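## Task

Type the word "VERY" on the keyboard. Every correct letter typed in sequence counts; pressing a wrong key, or any key once the final letter is in, means failure, and so does pressing the keyboard hard enough to break it. At the end the keyboard must lie flat on the table with its keys facing up, and it must stay that way without the robot holding it.

## Robot and tools

Robot: two 7-joint arms, left_arm and right_arm, each ending in a two-finger gripper. The names do not refer to image sides. Cameras: cam_head_left, cam_head_right (672x504, head views) and cam_left_wrist, cam_right_wrist (672x504, on the grippers).

Frame: one scene frame shared by both arms. Origin sits on the table top midway between the arms; +x goes out over the table, +z goes up, and left_arm is on the +y side. Positions are in metres, orientations are quaternions written w first (qw, qx, qy, qz). On the gripper itself, fingers point along its +z axis and close along its x axis. The reported hand point is midway between the finger pads; fingertips extend 17.5 mm past it. Reported hand positions can be somewhat off, more so when an arm reaches far.

The row: every motion command uses one flat list of 20 numbers covering both arms, even if only one arm should move. Order: left x, y, z, qw, qx, qy, qz, left gripper position, force_limit, speed, then the same ten for the right arm. The x, y, z and quaternion are an absolute target pose for that gripper in the scene frame, not an offset. The last three per arm are each in [-1, 1]: position +1 = fully open (50 mm gap), about -0.65 = pads touching, -1 = close until blocked; force_limit -1/0/+1 ≈ 20/102/185 N per pad; speed -1/0/+1 ≈ 20/85/150 mm/s of gap change. A 0 is a real command, so to leave a gripper unchanged repeat its previous three numbers. To hold an arm still, resend the exact pose from the last result taken before it started staying, plus its gripper values. To keep an orientation fixed, resend the same target quaternion each time rather than the drifted reported one.

Tools:
- execute_actions {"actions": [...], "pictures": bool}. Empty list: just report state. One action {"rows": [[20 numbers], ...], "steps": n}: up to 15 rows and up to 15 steps of 1/30 s; each row is one step and the last row repeats to fill. One wait {"steps": n} with no rows, n up to 300, counted from the previous result. A target more than 0.6 m from the arm's last reported position along any gripper axis is refused and nothing is sent. Each step the command is clipped to within 70 mm and 16 degrees of the measured pose, so far targets take several calls; after a call the arm only continues to its last clipped pose.
- move {"target": [20 numbers], "speed": m/s 0.002-0.5, default 0.25}: straight-line path of each gripper to its absolute target pose, both finishing together, lasting 0.5-10 s (cut short at 10 s). Turning rate is capped at twice speed in rad/s. No obstacle avoidance, including the other arm. Gripper numbers are applied at the start.
- wait {"seconds": 0-10}: let time pass without new commands.
- zoom_image {"camera": name, "region": [x0, y0, x1, y1]}: pixel box, top-left origin, at most 504x504, from that camera's latest image.
- finished_scene {"scene": n}: ends and grades the current scene and opens the next task; irreversible. Replying without a tool call ends everything.

Reading results: the state line gives each gripper's position and quaternion. A move adds a "move:" line with its ending (done, off_target, moving, held, fault) and any limits: paced = the target was clipped, held = a safety check blocked some steps (after which the arm may jump faster than asked). Distance to target is reported per gripper. "pose unreachable" means the clearance check altered or blocked the named arm's command; HELD marks steps where a row was not sent. "Hand target" shows what the controller is driving toward. object_status: 0 moving, 1 blocked while opening, 2 blocked while closing (a grip), 3 reached the commanded opening or pads met. Opening in mm ≈ (250 - position_measured) × 0.202. Finger settings only change after a new position differing by at least 0.01.

Typing approach: locate the keyboard and the target key in the head cameras (zoom helps read letters), hover the fingertips a few cm above the key with the gripper pointing down, then descend slowly with a target only a little below the key top, and lift straight back up before moving to the next letter. Closed fingers make a narrow tip. Check the pose after each press.

Avoid: brushing neighbouring keys, pressing deep or fast (it breaks the keyboard), hitting letters after the last one, shoving or tilting the keyboard, knocking anything off the table, and arms colliding or pushing each other. Contact torque over a joint's limit (50.7 N m for the first four joints, 31.9 N m for the last three) stops that arm for 10 s. Long holds heat motors; a MOTOR HOT warning appears from 60 °C and at 75 °C the arm sags. Leave the keyboard resting flat and untouched before calling finished_scene.

Each tool is called after "Request:" as name([rows], argument=value, ...), one row to a line, values as JSON.

## Session

Request:
execute_actions(actions=[])

Scene clock: 0.00 s of 4023.00 s.
left_arm: end_effector_position=(+0.2397, +0.1716, +0.3715) position_measured=250 object_status=3 end_effector_quat_wxyz=(-0.166, -0.134, +0.975, -0.060) | right_arm: end_effector_position=(+0.4381, -0.3862, +0.1802) position_measured=250 object_status=3 end_effector_quat_wxyz=(+0.002, +0.759, +0.652, -0.000)
Joint positions: left_arm=[ 0.604  0.045 -0.388  1.608  0.2    1.797  3.483] | right_arm=[-0.057  0.434  0.003  1.654  0.002  1.05   1.515]
Joint velocities: left_arm=[ 0.     0.001  0.     0.    -0.    -0.001 -0.   ] | right_arm=[ 0.  0. -0. -0. -0. -0.  0.]
Joint torques (N m, as the joint torque sensors report them, + toward a larger angle): no reading
Motor temperatures (°C, as the motors report them): left_arm=[26 26 27 27 36 36 35] | right_arm=[29 25 24 30 30 32 32]
Hand target (left_arm): +0.240, +0.172, +0.372; -0.166, -0.134, +0.975, -0.060
Hand target (right_arm): +0.438, -0.386, +0.180; +0.002, +0.759, +0.652, -0.000

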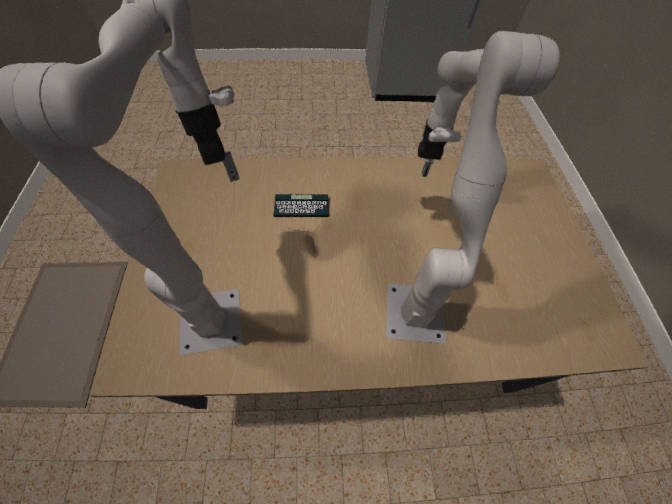

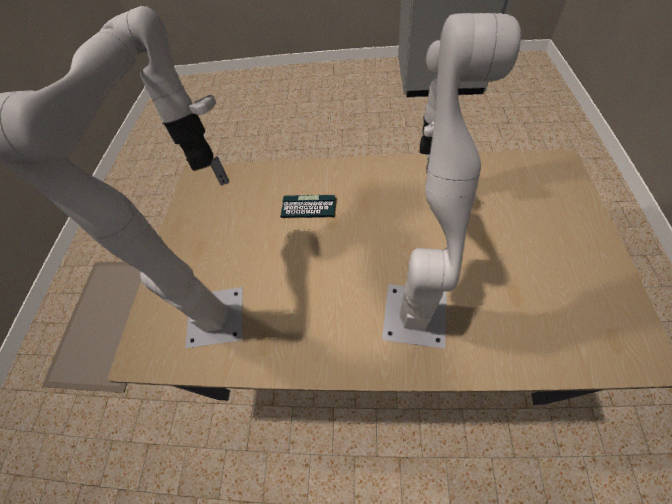

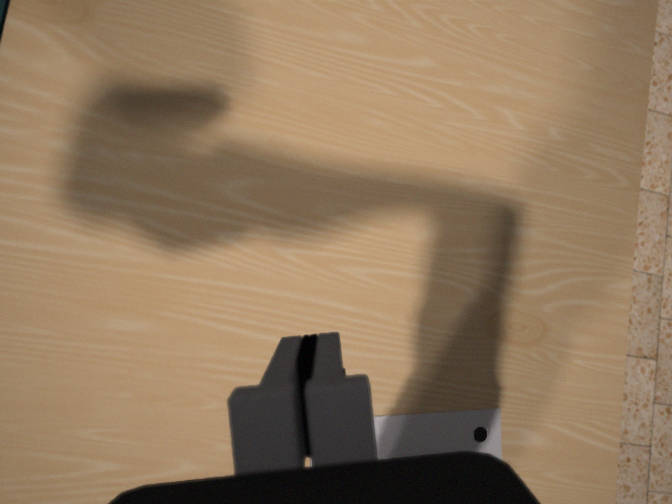

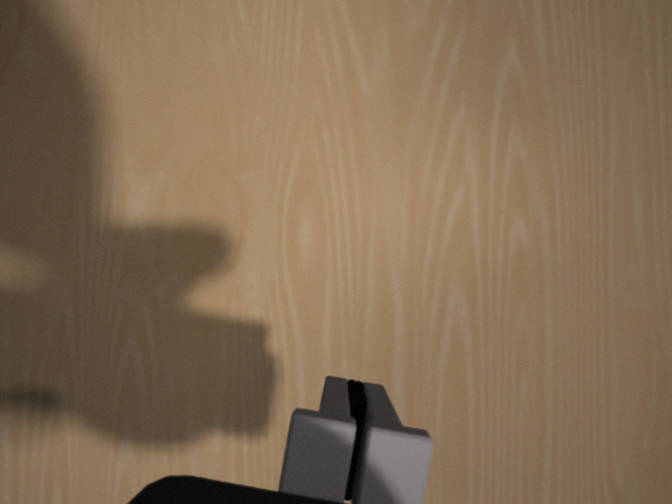

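Request:
move(target=[0.36,0.05,0.12,0,0.707,0.707,0,-1,0,0,0.4381,-0.3862,0.1802,0.002,0.759,0.652,0,-1,0,0])

Request:
zoom_image(camera="cam_head_right", region=[250,160,370,250])

Scene clock: 7.20 s of 4023.00 s.
left_arm: end_effector_position=(+0.3595, +0.0511, +0.1195) position_measured=253 object_status=3 end_effector_quat_wxyz=(-0.001, +0.707, +0.708, +0.001) | right_arm: end_effector_position=(+0.4381, -0.3862, +0.1802) position_measured=253 object_status=3 end_effector_quat_wxyz=(+0.002, +0.759, +0.652, -0.000)
Joint positions: left_arm=[ 0.699  0.513 -0.014  1.752  0.007  0.879  2.094] | right_arm=[-0.056  0.434  0.003  1.653  0.002  1.051  1.516]
Joint velocities: left_arm=[-0.002  0.003 -0.001  0.002  0.001 -0.001 -0.002] | right_arm=[ 0.     0.    -0.    -0.001 -0.001  0.     0.   ]
Joint torques (N m, as the joint torque sensors report them, + toward a larger angle): left_arm=[  0.39 -18.49   0.96  -7.67   0.19   0.     0.11] | right_arm=[  0.38 -17.17  -0.01  -7.71  -0.23   0.05   0.04]
Motor temperatures (°C, as the motors report them): left_arm=[26 26 27 27 36 36 35] | right_arm=[29 25 24 30 30 32 32]
Hand target (left_arm): +0.360, +0.051, +0.119; -0.001, +0.707, +0.708, +0.001
Hand target (right_arm): +0.438, -0.386, +0.180; +0.002, +0.759, +0.652, -0.000
Off the commanded pose (left_arm): 0.001 m, 0 deg.
Off the commanded pose (right_arm): 0.000 m, 0 deg.
After step 90, 0.10 s passed at rest.
move: done

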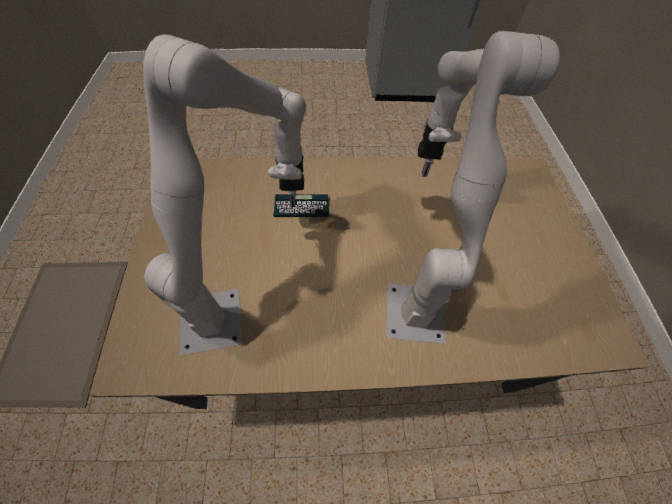

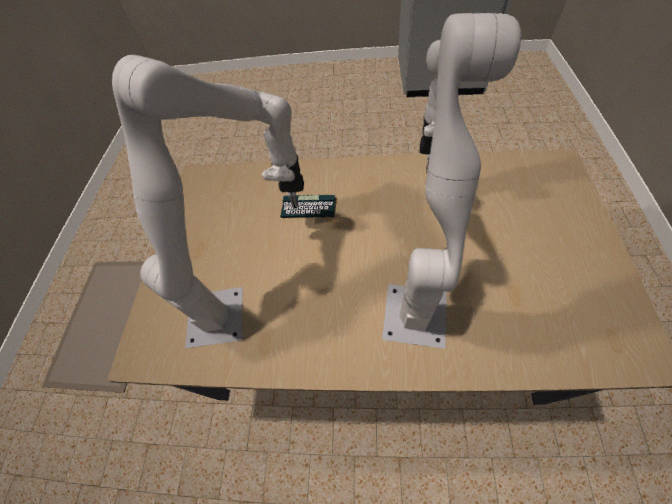

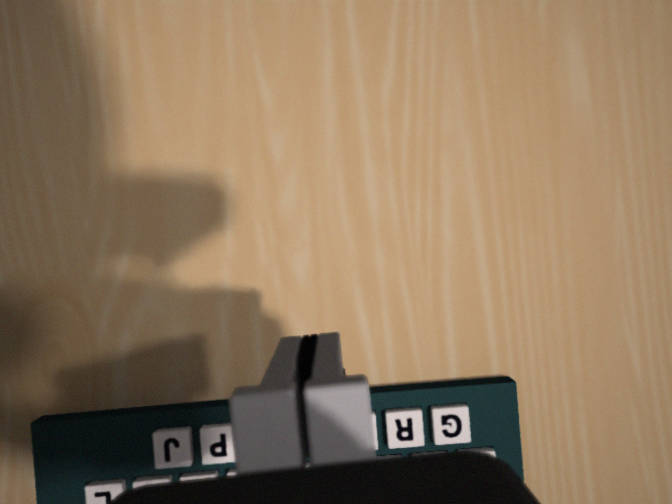

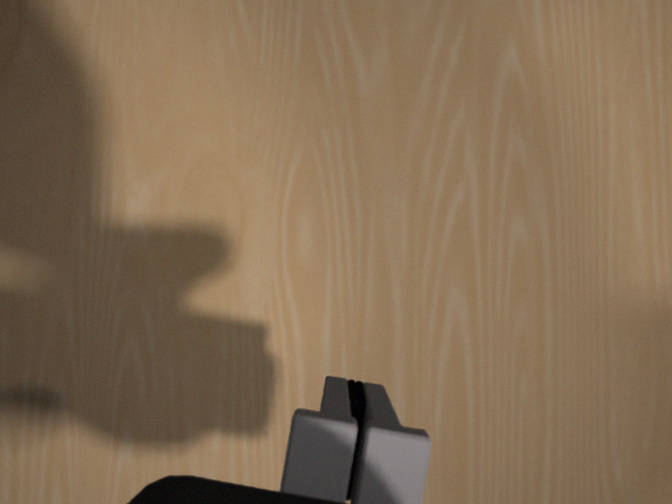

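Region (250, 160, 370, 250) of cam_head_right's 672x504 image, scaled by 4.200, with more detail than that image has; it fills the top 378 rows of this view, and the rest is white.

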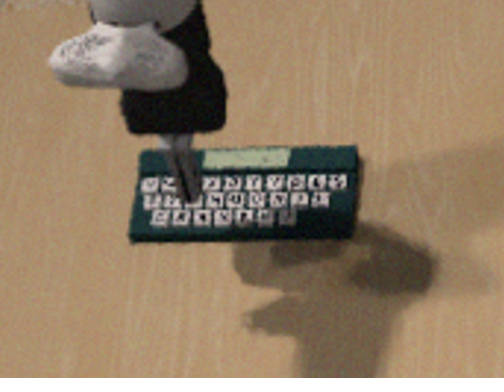

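Scrambled layout; image up is -x. Move beyond to see it.

Request:
move(target=[0.47,0.04,0.10,0,0.707,0.707,0,-1,0,0,0.4381,-0.3862,0.1802,0.002,0.759,0.652,0,-1,0,0])

Scene clock: 9.93 s of 4023.00 s.
left_arm: end_effector_position=(+0.4700, +0.0401, +0.1004) position_measured=253 object_status=3 end_effector_quat_wxyz=(+0.001, +0.707, +0.707, +0.000) | right_arm: end_effector_position=(+0.4381, -0.3862, +0.1802) position_measured=253 object_status=3 end_effector_quat_wxyz=(+0.002, +0.759, +0.652, +0.000)
Joint positions: left_arm=[ 0.611  0.732 -0.012  1.396  0.01   1.012  2.006] | right_arm=[-0.056  0.434  0.003  1.653  0.002  1.051  1.516]
Joint velocities: left_arm=[-0.002  0.013 -0.001 -0.004 -0.     0.002 -0.001] | right_arm=[ 0.001 -0.003  0.    -0.     0.    -0.    -0.001]
Joint torques (N m, as the joint torque sensors report them, + toward a larger angle): left_arm=[  0.15 -23.51   0.88  -8.58   0.11   0.05   0.07] | right_arm=[  0.16 -17.3   -0.16  -7.99  -0.11   0.18   0.17]
Motor temperatures (°C, as the motors report them): left_arm=[26 26 27 27 36 36 35] | right_arm=[29 25 24 30 30 32 32]
Hand target (left_arm): +0.470, +0.040, +0.100; +0.000, +0.707, +0.707, -0.000
Hand target (right_arm): +0.438, -0.386, +0.180; +0.002, +0.759, +0.652, -0.000
Off the commanded pose (left_arm): 0.000 m, 0 deg.
Off the commanded pose (right_arm): 0.000 m, 0 deg.
move: done

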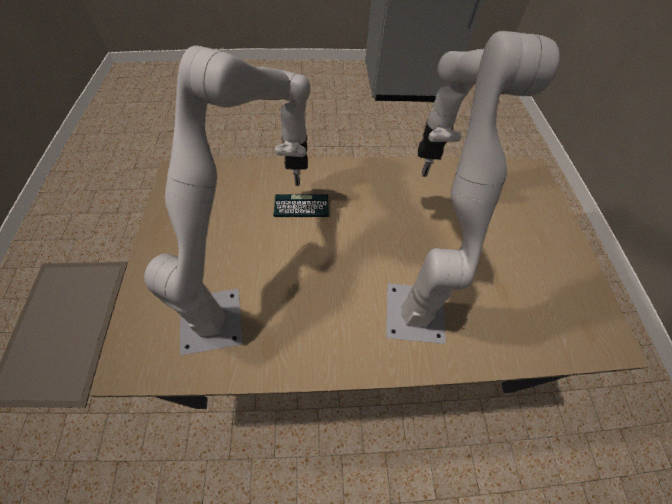

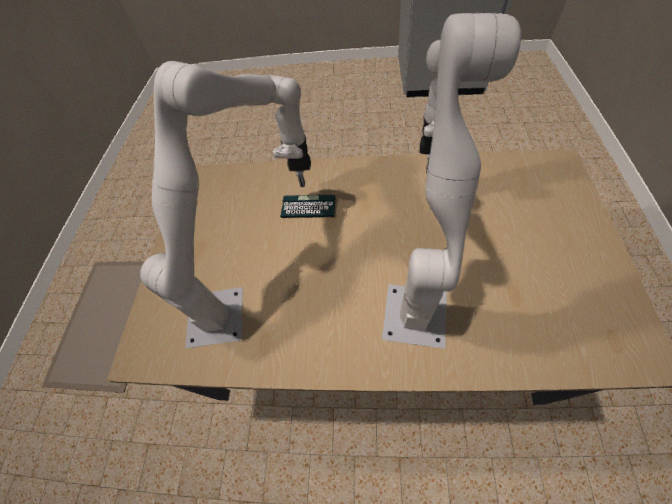

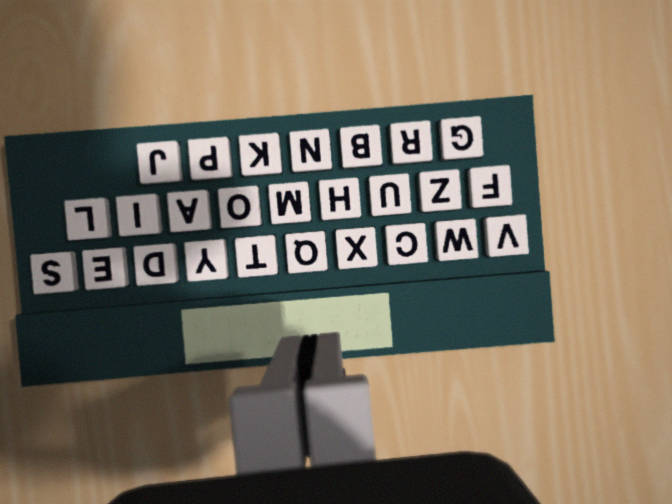

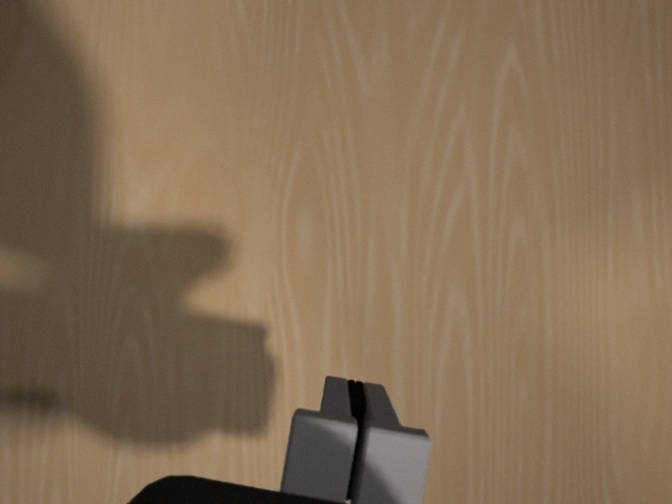

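Request:
move(target=[0.435,0.111,0.055,0.123,0.696,0.696,0.123,-1,0,0,0.4381,-0.3862,0.1802,0.002,0.759,0.652,0,-1,0,0], speed=0.15)

Request:
zoom_image(camera="cam_head_right", region=[260,170,350,230])

Scene clock: 19.13 s of 4023.00 s.
left_arm: end_effector_position=(+0.4353, +0.1123, +0.0553) position_measured=253 object_status=3 end_effector_quat_wxyz=(+0.123, +0.695, +0.697, +0.124) | right_arm: end_effector_position=(+0.4381, -0.3862, +0.1802) position_measured=253 object_status=3 end_effector_quat_wxyz=(+0.002, +0.759, +0.652, +0.000)
Joint positions: left_arm=[ 0.765  0.557 -0.222  2.043 -0.131  0.236  2.13 ] | right_arm=[-0.056  0.434  0.003  1.653  0.002  1.051  1.516]
Joint velocities: left_arm=[ 0.013 -0.002  0.001  0.002 -0.002 -0.003  0.004] | right_arm=[-0.     0.002 -0.     0.     0.     0.     0.   ]
Joint torques (N m, as the joint torque sensors report them, + toward a larger angle): left_arm=[ -0.38 -18.09  -0.78  -6.22  -0.2   -0.89   0.22] | right_arm=[  0.24 -17.28  -0.17  -7.61  -0.12   0.17   0.  ]
Motor temperatures (°C, as the motors report them): left_arm=[26 27 27 27 36 36 35] | right_arm=[29 25 24 30 30 32 32]
Hand target (left_arm): +0.435, +0.112, +0.055; +0.123, +0.696, +0.697, +0.124
Hand target (right_arm): +0.438, -0.386, +0.180; +0.002, +0.759, +0.652, +0.000
Off the commanded pose (left_arm): 0.001 m, 0 deg.
Off the commanded pose (right_arm): 0.000 m, 0 deg.
After step 90, 4.63 s passed at rest.
move: done

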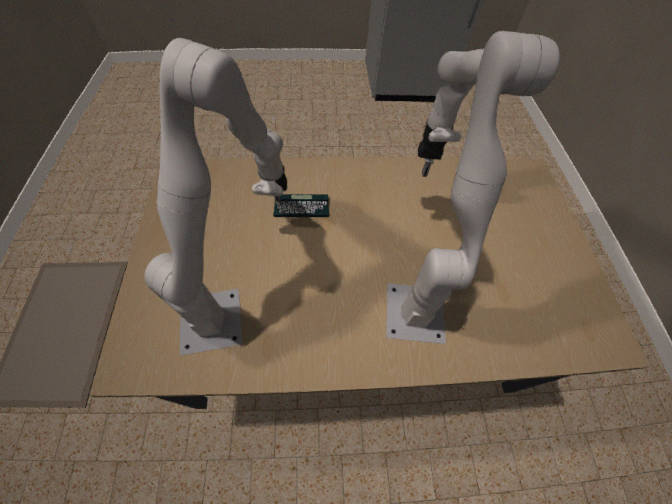

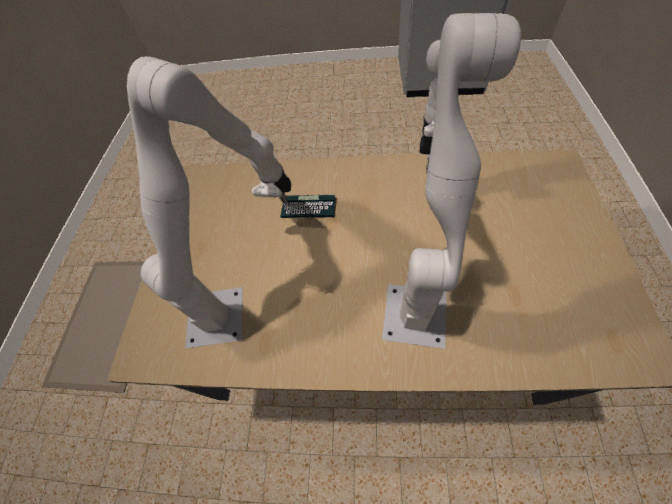

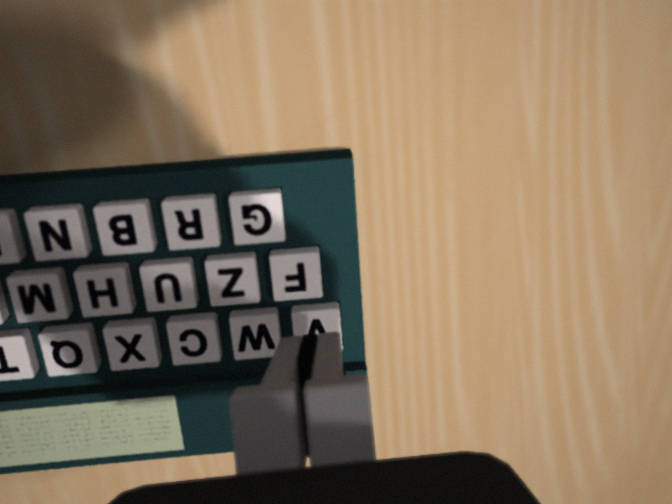

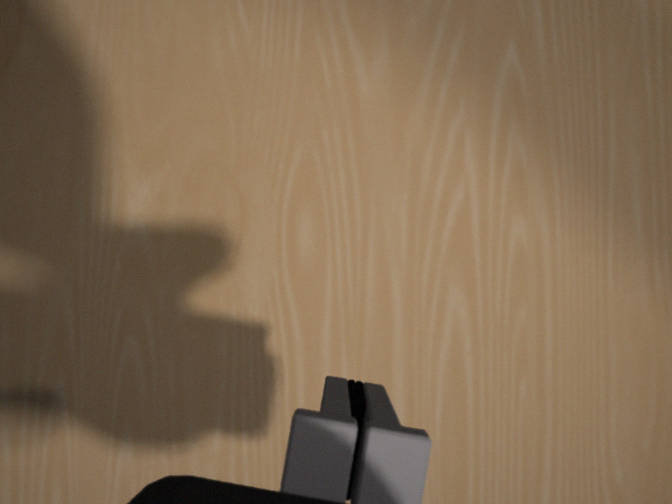

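Region (260, 170, 350, 230) of cam_head_right's 672x504 image, scaled by 5.600, with more detail than that image has.

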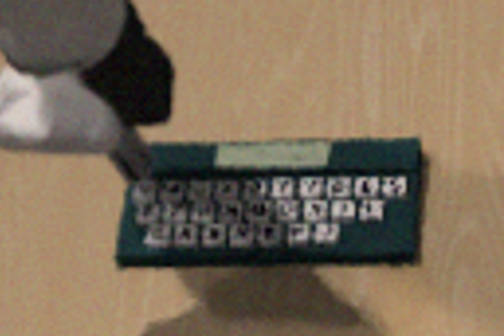

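Request:
move(target=[0.435,0.1135,0.047,0.123,0.696,0.696,0.123,-1,0,0,0.4381,-0.3862,0.1802,0.002,0.759,0.652,0,-1,0,0], speed=0.02)

Scene clock: 21.73 s of 4023.00 s.
left_arm: end_effector_position=(+0.4350, +0.1134, +0.0471) position_measured=253 object_status=3 end_effector_quat_wxyz=(+0.123, +0.696, +0.696, +0.123) | right_arm: end_effector_position=(+0.4381, -0.3862, +0.1802) position_measured=253 object_status=3 end_effector_quat_wxyz=(+0.002, +0.759, +0.652, +0.000)
Joint positions: left_arm=[ 0.757  0.574 -0.217  2.052 -0.13   0.208  2.126] | right_arm=[-0.056  0.434  0.003  1.653  0.002  1.051  1.516]
Joint velocities: left_arm=[-0.001  0.002  0.     0.001 -0.    -0.001 -0.001] | right_arm=[-0.    -0.001  0.     0.001 -0.    -0.     0.   ]
Joint torques (N m, as the joint torque sensors report them, + toward a larger angle): left_arm=[ -0.6  -18.35  -0.81  -6.19   0.04  -1.15   0.11] | right_arm=[  0.4  -17.2    0.06  -7.78  -0.32   0.17  -0.09]
Motor temperatures (°C, as the motors report them): left_arm=[26 27 27 27 36 36 35] | right_arm=[29 25 24 30 30 32 32]
Hand target (left_arm): +0.435, +0.114, +0.047; +0.123, +0.696, +0.696, +0.123
Hand target (right_arm): +0.438, -0.386, +0.180; +0.002, +0.759, +0.652, +0.000
Off the commanded pose (left_arm): 0.000 m, 0 deg.
Off the commanded pose (right_arm): 0.000 m, 0 deg.
move: done

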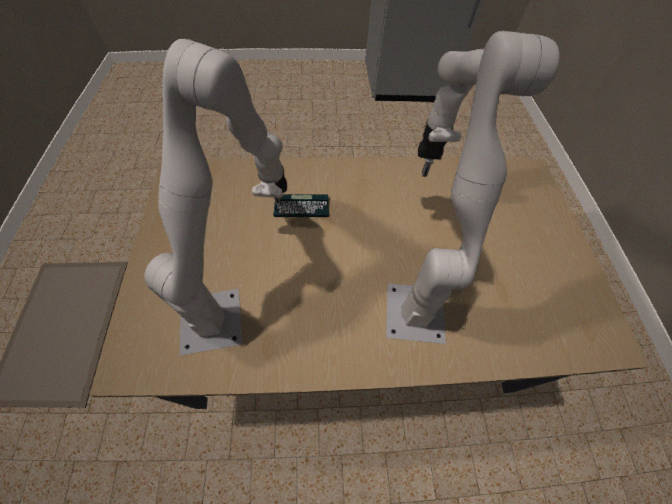

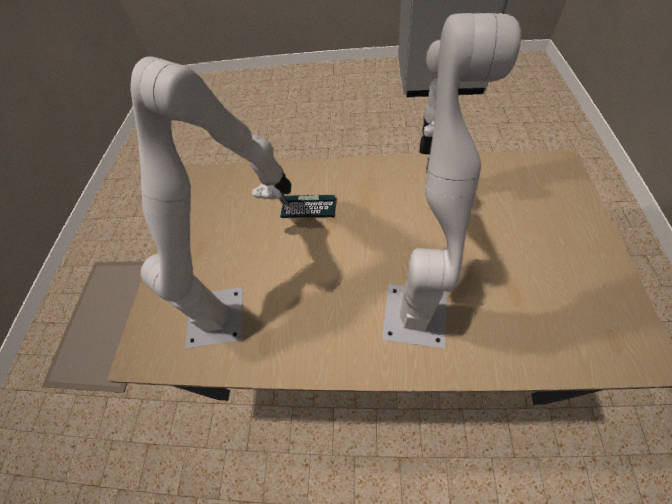

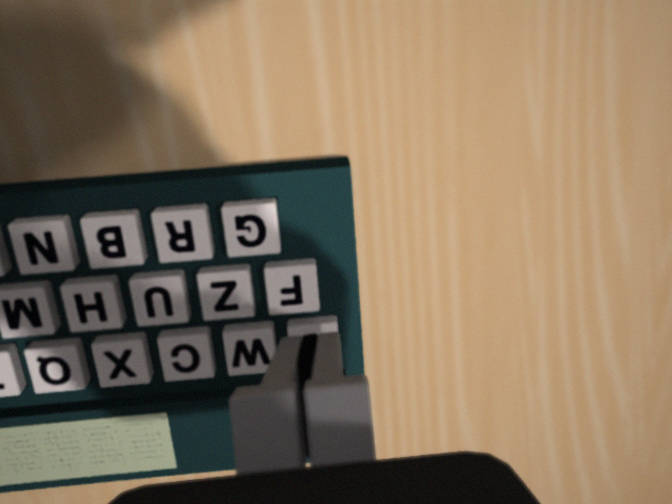

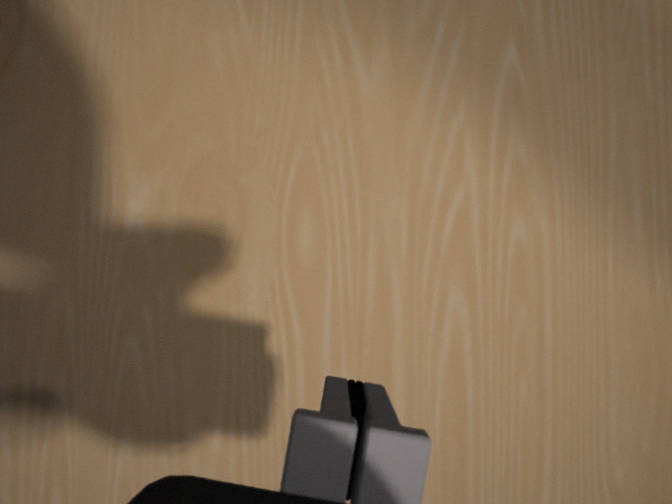

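Request:
move(target=[0.440,0.1145,0.043,0.123,0.696,0.696,0.123,-1,0,0,0.4381,-0.3862,0.1802,0.002,0.759,0.652,0,-1,0,0], speed=0.01)

Scene clock: 25.00 s of 4023.00 s.
left_arm: end_effector_position=(+0.4400, +0.1144, +0.0431) position_measured=253 object_status=3 end_effector_quat_wxyz=(+0.123, +0.696, +0.696, +0.123) | right_arm: end_effector_position=(+0.4381, -0.3862, +0.1802) position_measured=253 object_status=3 end_effector_quat_wxyz=(+0.002, +0.759, +0.652, +0.000)
Joint positions: left_arm=[ 0.743  0.588 -0.21   2.042 -0.13   0.203  2.12 ] | right_arm=[-0.056  0.434  0.003  1.653  0.002  1.051  1.516]
Joint velocities: left_arm=[-0.002  0.001  0.    -0.     0.001  0.001 -0.   ] | right_arm=[-0.     0.001  0.    -0.001 -0.     0.     0.   ]
Joint torques (N m, as the joint torque sensors report them, + toward a larger angle): left_arm=[ -0.16 -18.18  -0.24  -6.32  -0.05  -0.94   0.17] | right_arm=[  0.3  -17.36   0.21  -7.96  -0.11   0.12   0.28]
Motor temperatures (°C, as the motors report them): left_arm=[26 27 27 27 36 36 35] | right_arm=[29 25 24 30 30 32 32]
Hand target (left_arm): +0.440, +0.115, +0.043; +0.123, +0.696, +0.696, +0.123
Hand target (right_arm): +0.438, -0.386, +0.180; +0.002, +0.759, +0.652, -0.000
Off the commanded pose (left_arm): 0.000 m, 0 deg.
Off the commanded pose (right_arm): 0.000 m, 0 deg.
move: done

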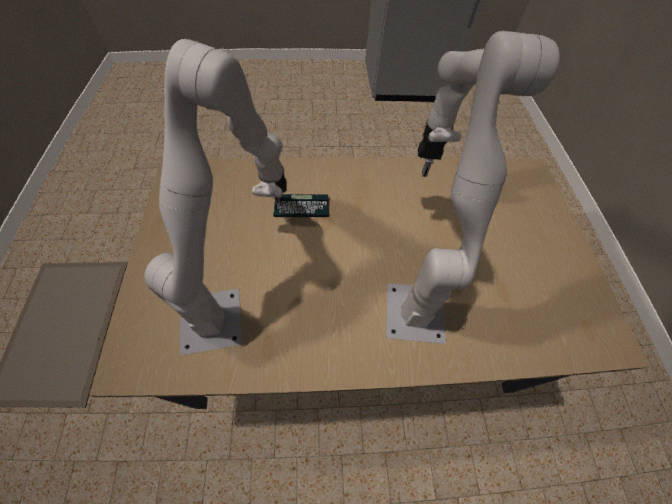

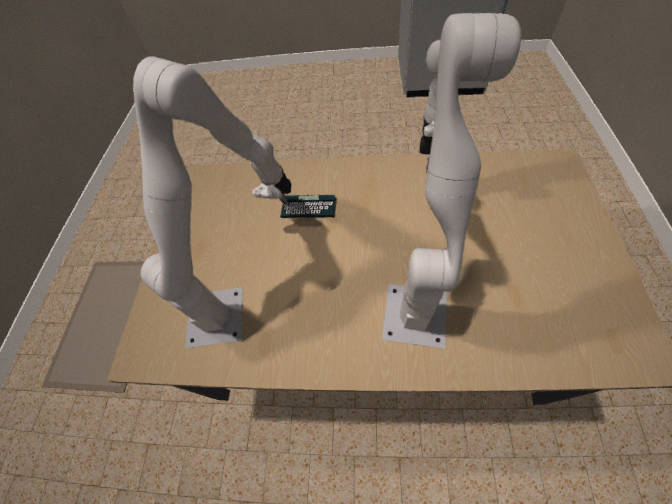

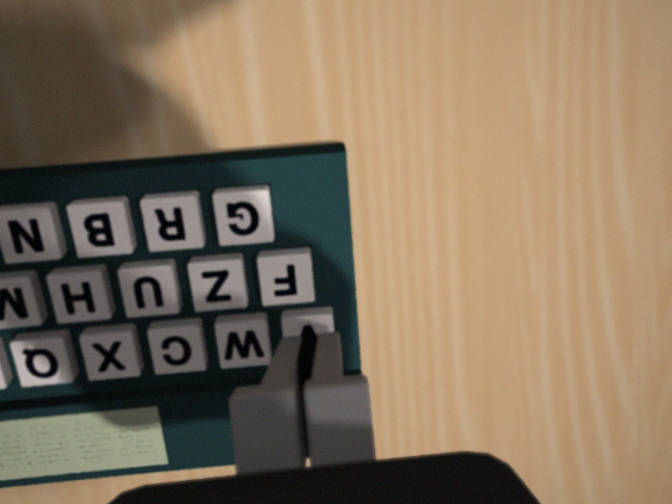

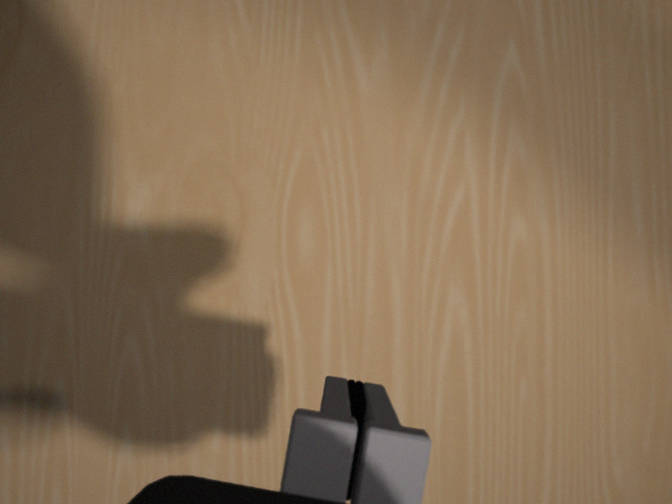

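Request:
move(target=[0.441,0.1145,0.040,0.123,0.696,0.696,0.123,-1,0,0,0.4381,-0.3862,0.1802,0.002,0.759,0.652,0,-1,0,0], speed=0.005)

Request:
move(target=[0.441,0.1145,0.037,0.123,0.696,0.696,0.123,-1,0,0,0.4381,-0.3862,0.1802,0.002,0.759,0.652,0,-1,0,0], speed=0.005)

Scene clock: 28.43 s of 4023.00 s.
left_arm: end_effector_position=(+0.4410, +0.1145, +0.0400) position_measured=253 object_status=3 end_effector_quat_wxyz=(+0.123, +0.696, +0.696, +0.123) | right_arm: end_effector_position=(+0.4381, -0.3862, +0.1802) position_measured=253 object_status=3 end_effector_quat_wxyz=(+0.002, +0.759, +0.652, +0.000)
Joint positions: left_arm=[ 0.741  0.597 -0.209  2.041 -0.13   0.195  2.12 ] | right_arm=[-0.056  0.434  0.003  1.653  0.002  1.051  1.516]
Joint velocities: left_arm=[-0.     0.001 -0.    -0.     0.001  0.     0.001] | right_arm=[ 0.001  0.001  0.    -0.002  0.     0.     0.   ]
Joint torques (N m, as the joint torque sensors report them, + toward a larger angle): left_arm=[ -0.11 -18.35  -0.29  -5.93  -0.21  -0.95   0.13] | right_arm=[  0.52 -17.26   0.05  -7.73  -0.07   0.02   0.11]
Motor temperatures (°C, as the motors report them): left_arm=[26 27 27 27 36 36 35] | right_arm=[29 25 24 30 30 32 32]
Hand target (left_arm): +0.441, +0.115, +0.040; +0.123, +0.696, +0.696, +0.123
Hand target (right_arm): +0.438, -0.386, +0.180; +0.002, +0.759, +0.652, -0.000
Off the commanded pose (left_arm): 0.000 m, 0 deg.
Off the commanded pose (right_arm): 0.000 m, 0 deg.
move: done

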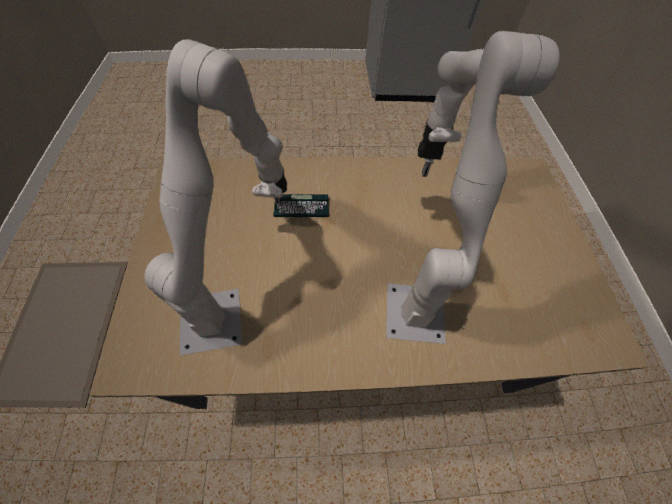

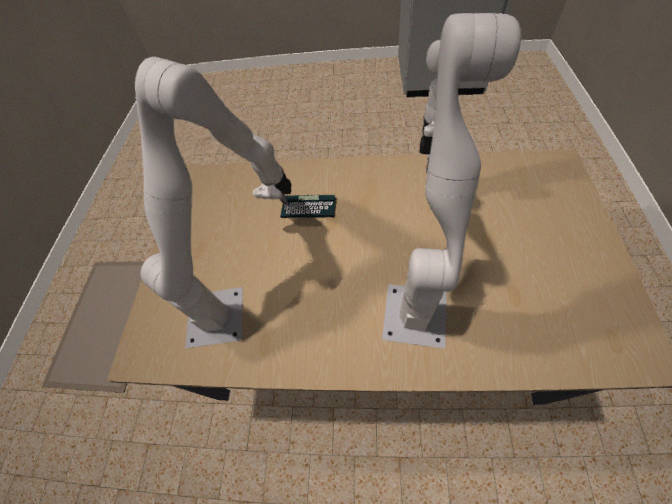

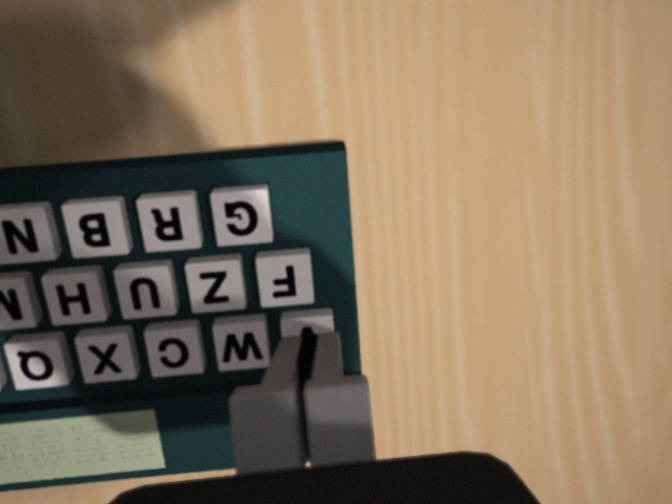

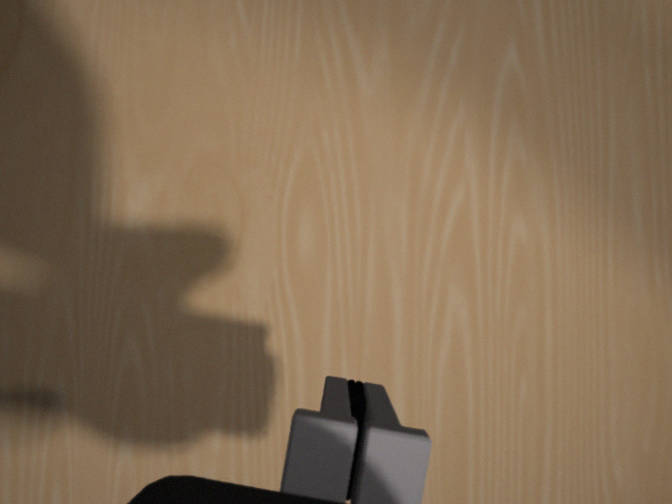

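Scene clock: 29.27 s of 4023.00 s.
left_arm: end_effector_position=(+0.4410, +0.1145, +0.0371) position_measured=253 object_status=3 end_effector_quat_wxyz=(+0.123, +0.696, +0.696, +0.123) | right_arm: end_effector_position=(+0.4381, -0.3862, +0.1802) position_measured=253 object_status=3 end_effector_quat_wxyz=(+0.002, +0.759, +0.652, +0.000)
Joint positions: left_arm=[ 0.741  0.604 -0.209  2.043 -0.13   0.187  2.121] | right_arm=[-0.056  0.434  0.003  1.653  0.002  1.051  1.516]
Joint velocities: left_arm=[ 0.    -0.    -0.    -0.001 -0.001 -0.001  0.   ] | right_arm=[-0.001  0.001 -0.     0.001  0.001  0.     0.001]
Joint torques (N m, as the joint torque sensors report them, + toward a larger angle): left_arm=[  0.03 -18.47  -0.37  -6.12  -0.08  -1.17   0.08] | right_arm=[  0.4  -17.4   -0.09  -7.84  -0.07   0.22   0.23]
Motor temperatures (°C, as the motors report them): left_arm=[26 27 27 27 36 36 35] | right_arm=[29 25 24 30 30 32 32]
Hand target (left_arm): +0.441, +0.115, +0.037; +0.123, +0.696, +0.696, +0.123
Hand target (right_arm): +0.438, -0.386, +0.180; +0.002, +0.759, +0.652, +0.000
Off the commanded pose (left_arm): 0.000 m, 0 deg.
Off the commanded pose (right_arm): 0.000 m, 0 deg.
move: done

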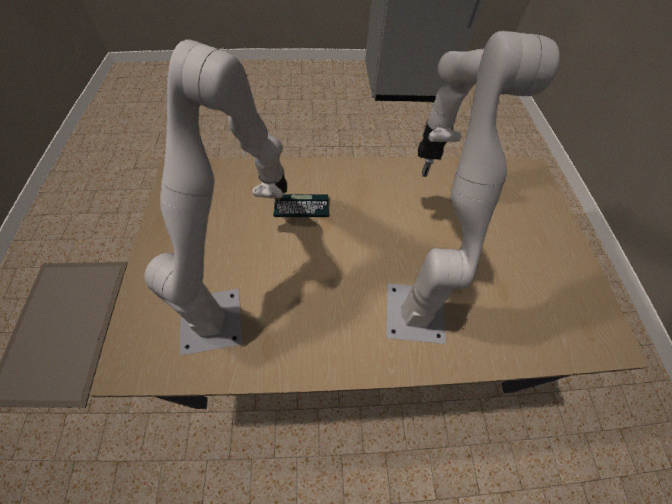

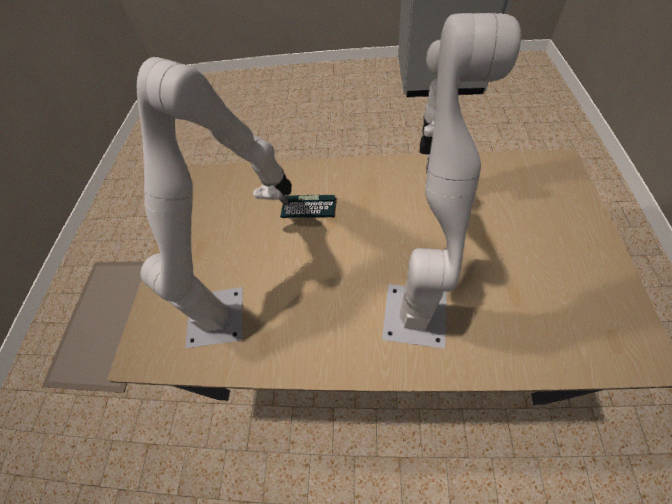

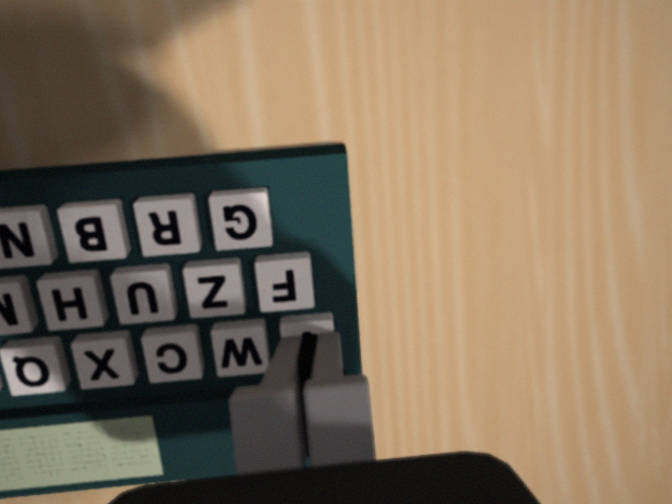

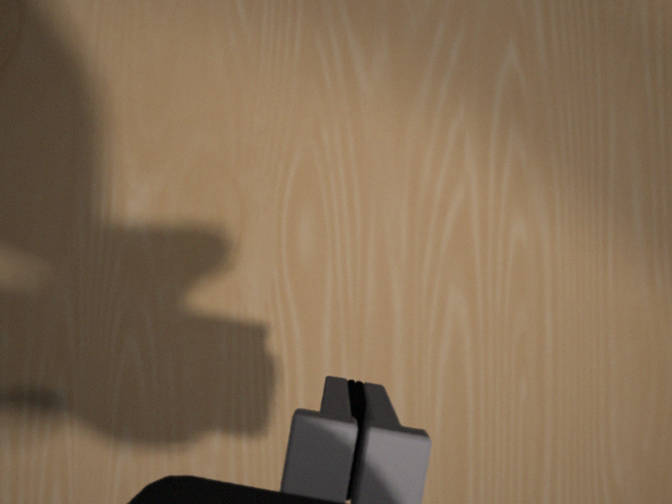

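Request:
move(target=[0.443,0.1145,0.0345,0.123,0.696,0.696,0.123,-1,0,0,0.4381,-0.3862,0.1802,0.002,0.759,0.652,0,-1,0,0], speed=0.005)

Request:
move(target=[0.443,0.1145,0.032,0.123,0.696,0.696,0.123,-1,0,0,0.4381,-0.3862,0.1802,0.002,0.759,0.652,0,-1,0,0], speed=0.005)

Scene clock: 34.43 s of 4023.00 s.
left_arm: end_effector_position=(+0.4431, +0.1144, +0.0347) position_measured=253 object_status=3 end_effector_quat_wxyz=(+0.123, +0.696, +0.696, +0.123) | right_arm: end_effector_position=(+0.4381, -0.3862, +0.1802) position_measured=253 object_status=3 end_effector_quat_wxyz=(+0.002, +0.759, +0.652, +0.000)
Joint positions: left_arm=[ 0.737  0.611 -0.207  2.039 -0.13   0.183  2.119] | right_arm=[-0.056  0.434  0.003  1.653  0.002  1.051  1.516]
Joint velocities: left_arm=[-0.  0. -0.  0. -0. -0. -0.] | right_arm=[ 0.001 -0.001 -0.     0.    -0.001 -0.     0.   ]
Joint torques (N m, as the joint torque sensors report them, + toward a larger angle): left_arm=[ -0.14 -18.57  -0.61  -5.8    0.21  -0.99   0.13] | right_arm=[  0.35 -17.18  -0.07  -8.03  -0.21   0.03   0.3 ]
Motor temperatures (°C, as the motors report them): left_arm=[26 27 27 27 36 36 35] | right_arm=[29 25 24 30 30 32 32]
Hand target (left_arm): +0.443, +0.115, +0.034; +0.123, +0.696, +0.696, +0.123
Hand target (right_arm): +0.438, -0.386, +0.180; +0.002, +0.759, +0.652, -0.000
Off the commanded pose (left_arm): 0.000 m, 0 deg.
Off the commanded pose (right_arm): 0.000 m, 0 deg.
After step 90, 1.30 s passed at rest.
move: done

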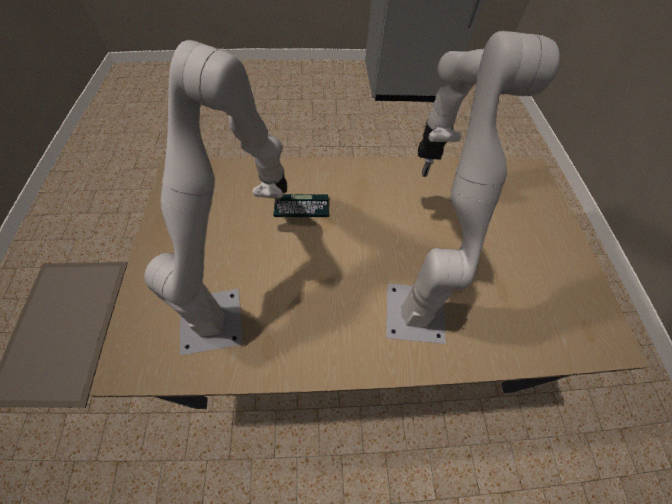

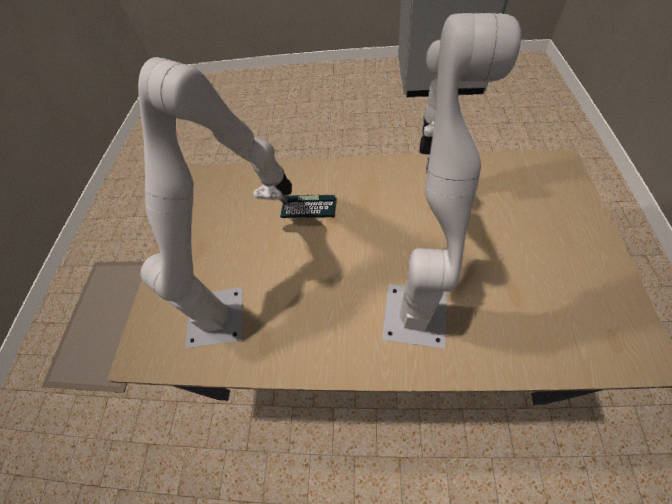

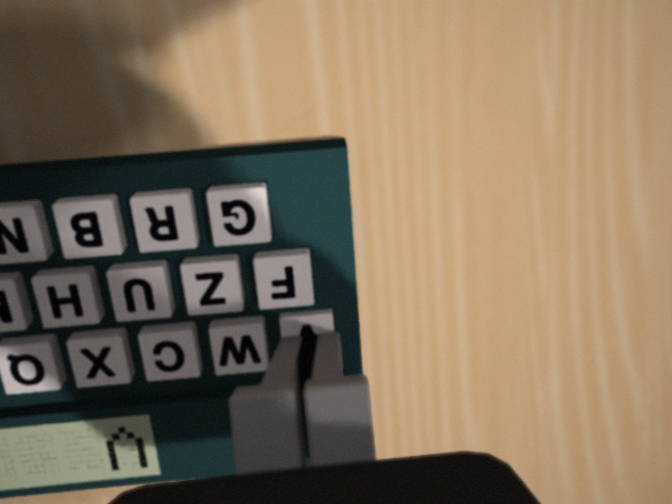

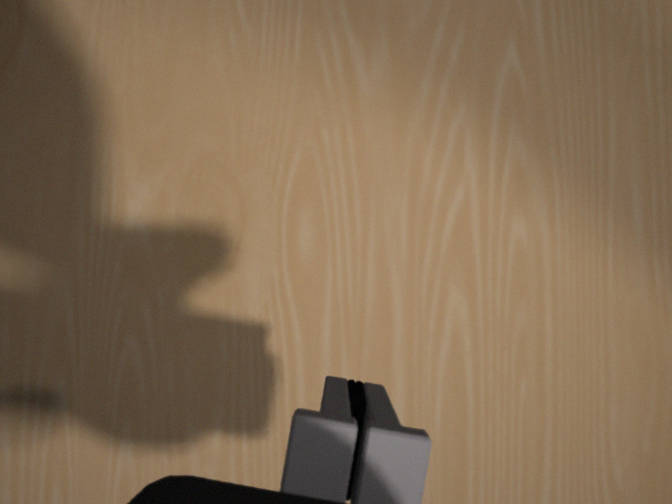

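Scene clock: 35.20 s of 4023.00 s.
left_arm: end_effector_position=(+0.4437, +0.1142, +0.0338) position_measured=253 object_status=3 end_effector_quat_wxyz=(+0.125, +0.696, +0.696, +0.124) | right_arm: end_effector_position=(+0.4381, -0.3862, +0.1802) position_measured=253 object_status=3 end_effector_quat_wxyz=(+0.002, +0.759, +0.652, +0.000)
Joint positions: left_arm=[ 0.737  0.614 -0.208  2.04  -0.129  0.176  2.12 ] | right_arm=[-0.056  0.434  0.003  1.653  0.002  1.051  1.516]
Joint velocities: left_arm=[-0.    -0.    -0.    -0.001 -0.     0.     0.001] | right_arm=[ 0.001  0.002  0.    -0.    -0.001  0.    -0.   ]
Joint torques (N m, as the joint torque sensors report them, + toward a larger angle): left_arm=[ -0.19 -15.53  -0.37  -5.83   0.09  -1.34   0.23] | right_arm=[  0.37 -17.51   0.04  -7.7   -0.2    0.05   0.16]
Motor temperatures (°C, as the motors report them): left_arm=[26 27 27 27 36 36 35] | right_arm=[29 25 24 30 30 32 32]
Hand target (left_arm): +0.443, +0.115, +0.032; +0.123, +0.696, +0.696, +0.123
Hand target (right_arm): +0.438, -0.386, +0.180; +0.002, +0.759, +0.652, +0.000
Off the commanded pose (left_arm): 0.002 m, 0 deg.
Off the commanded pose (right_arm): 0.000 m, 0 deg.
move: done

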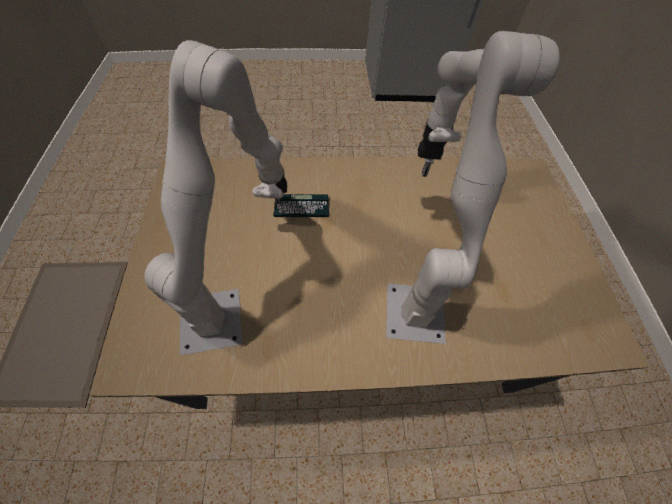

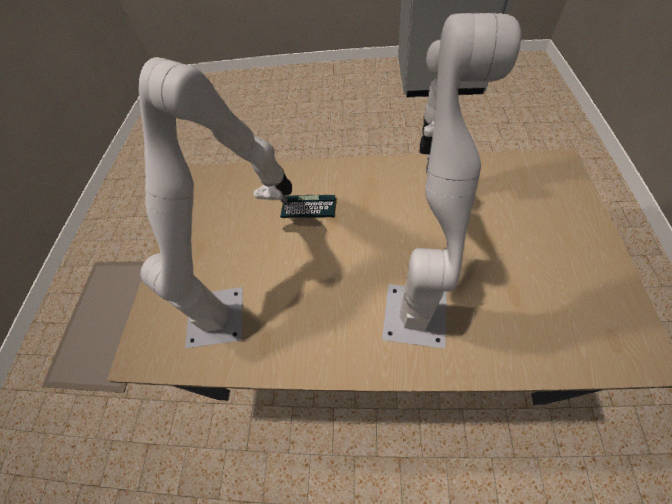

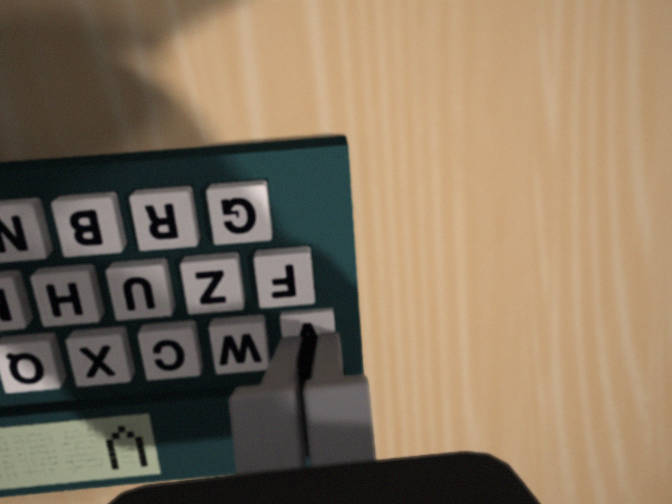

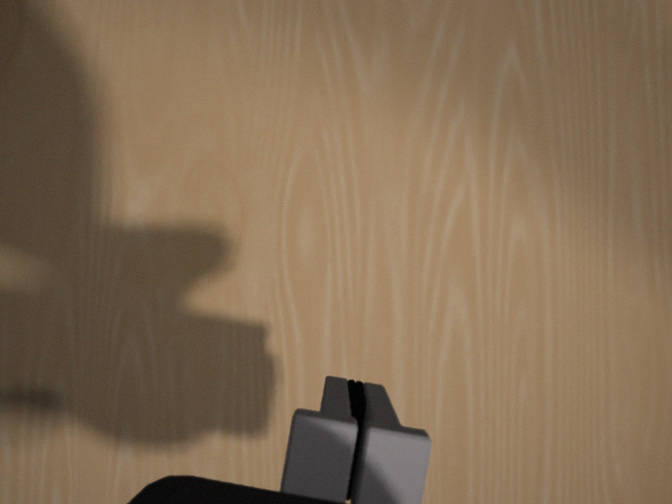

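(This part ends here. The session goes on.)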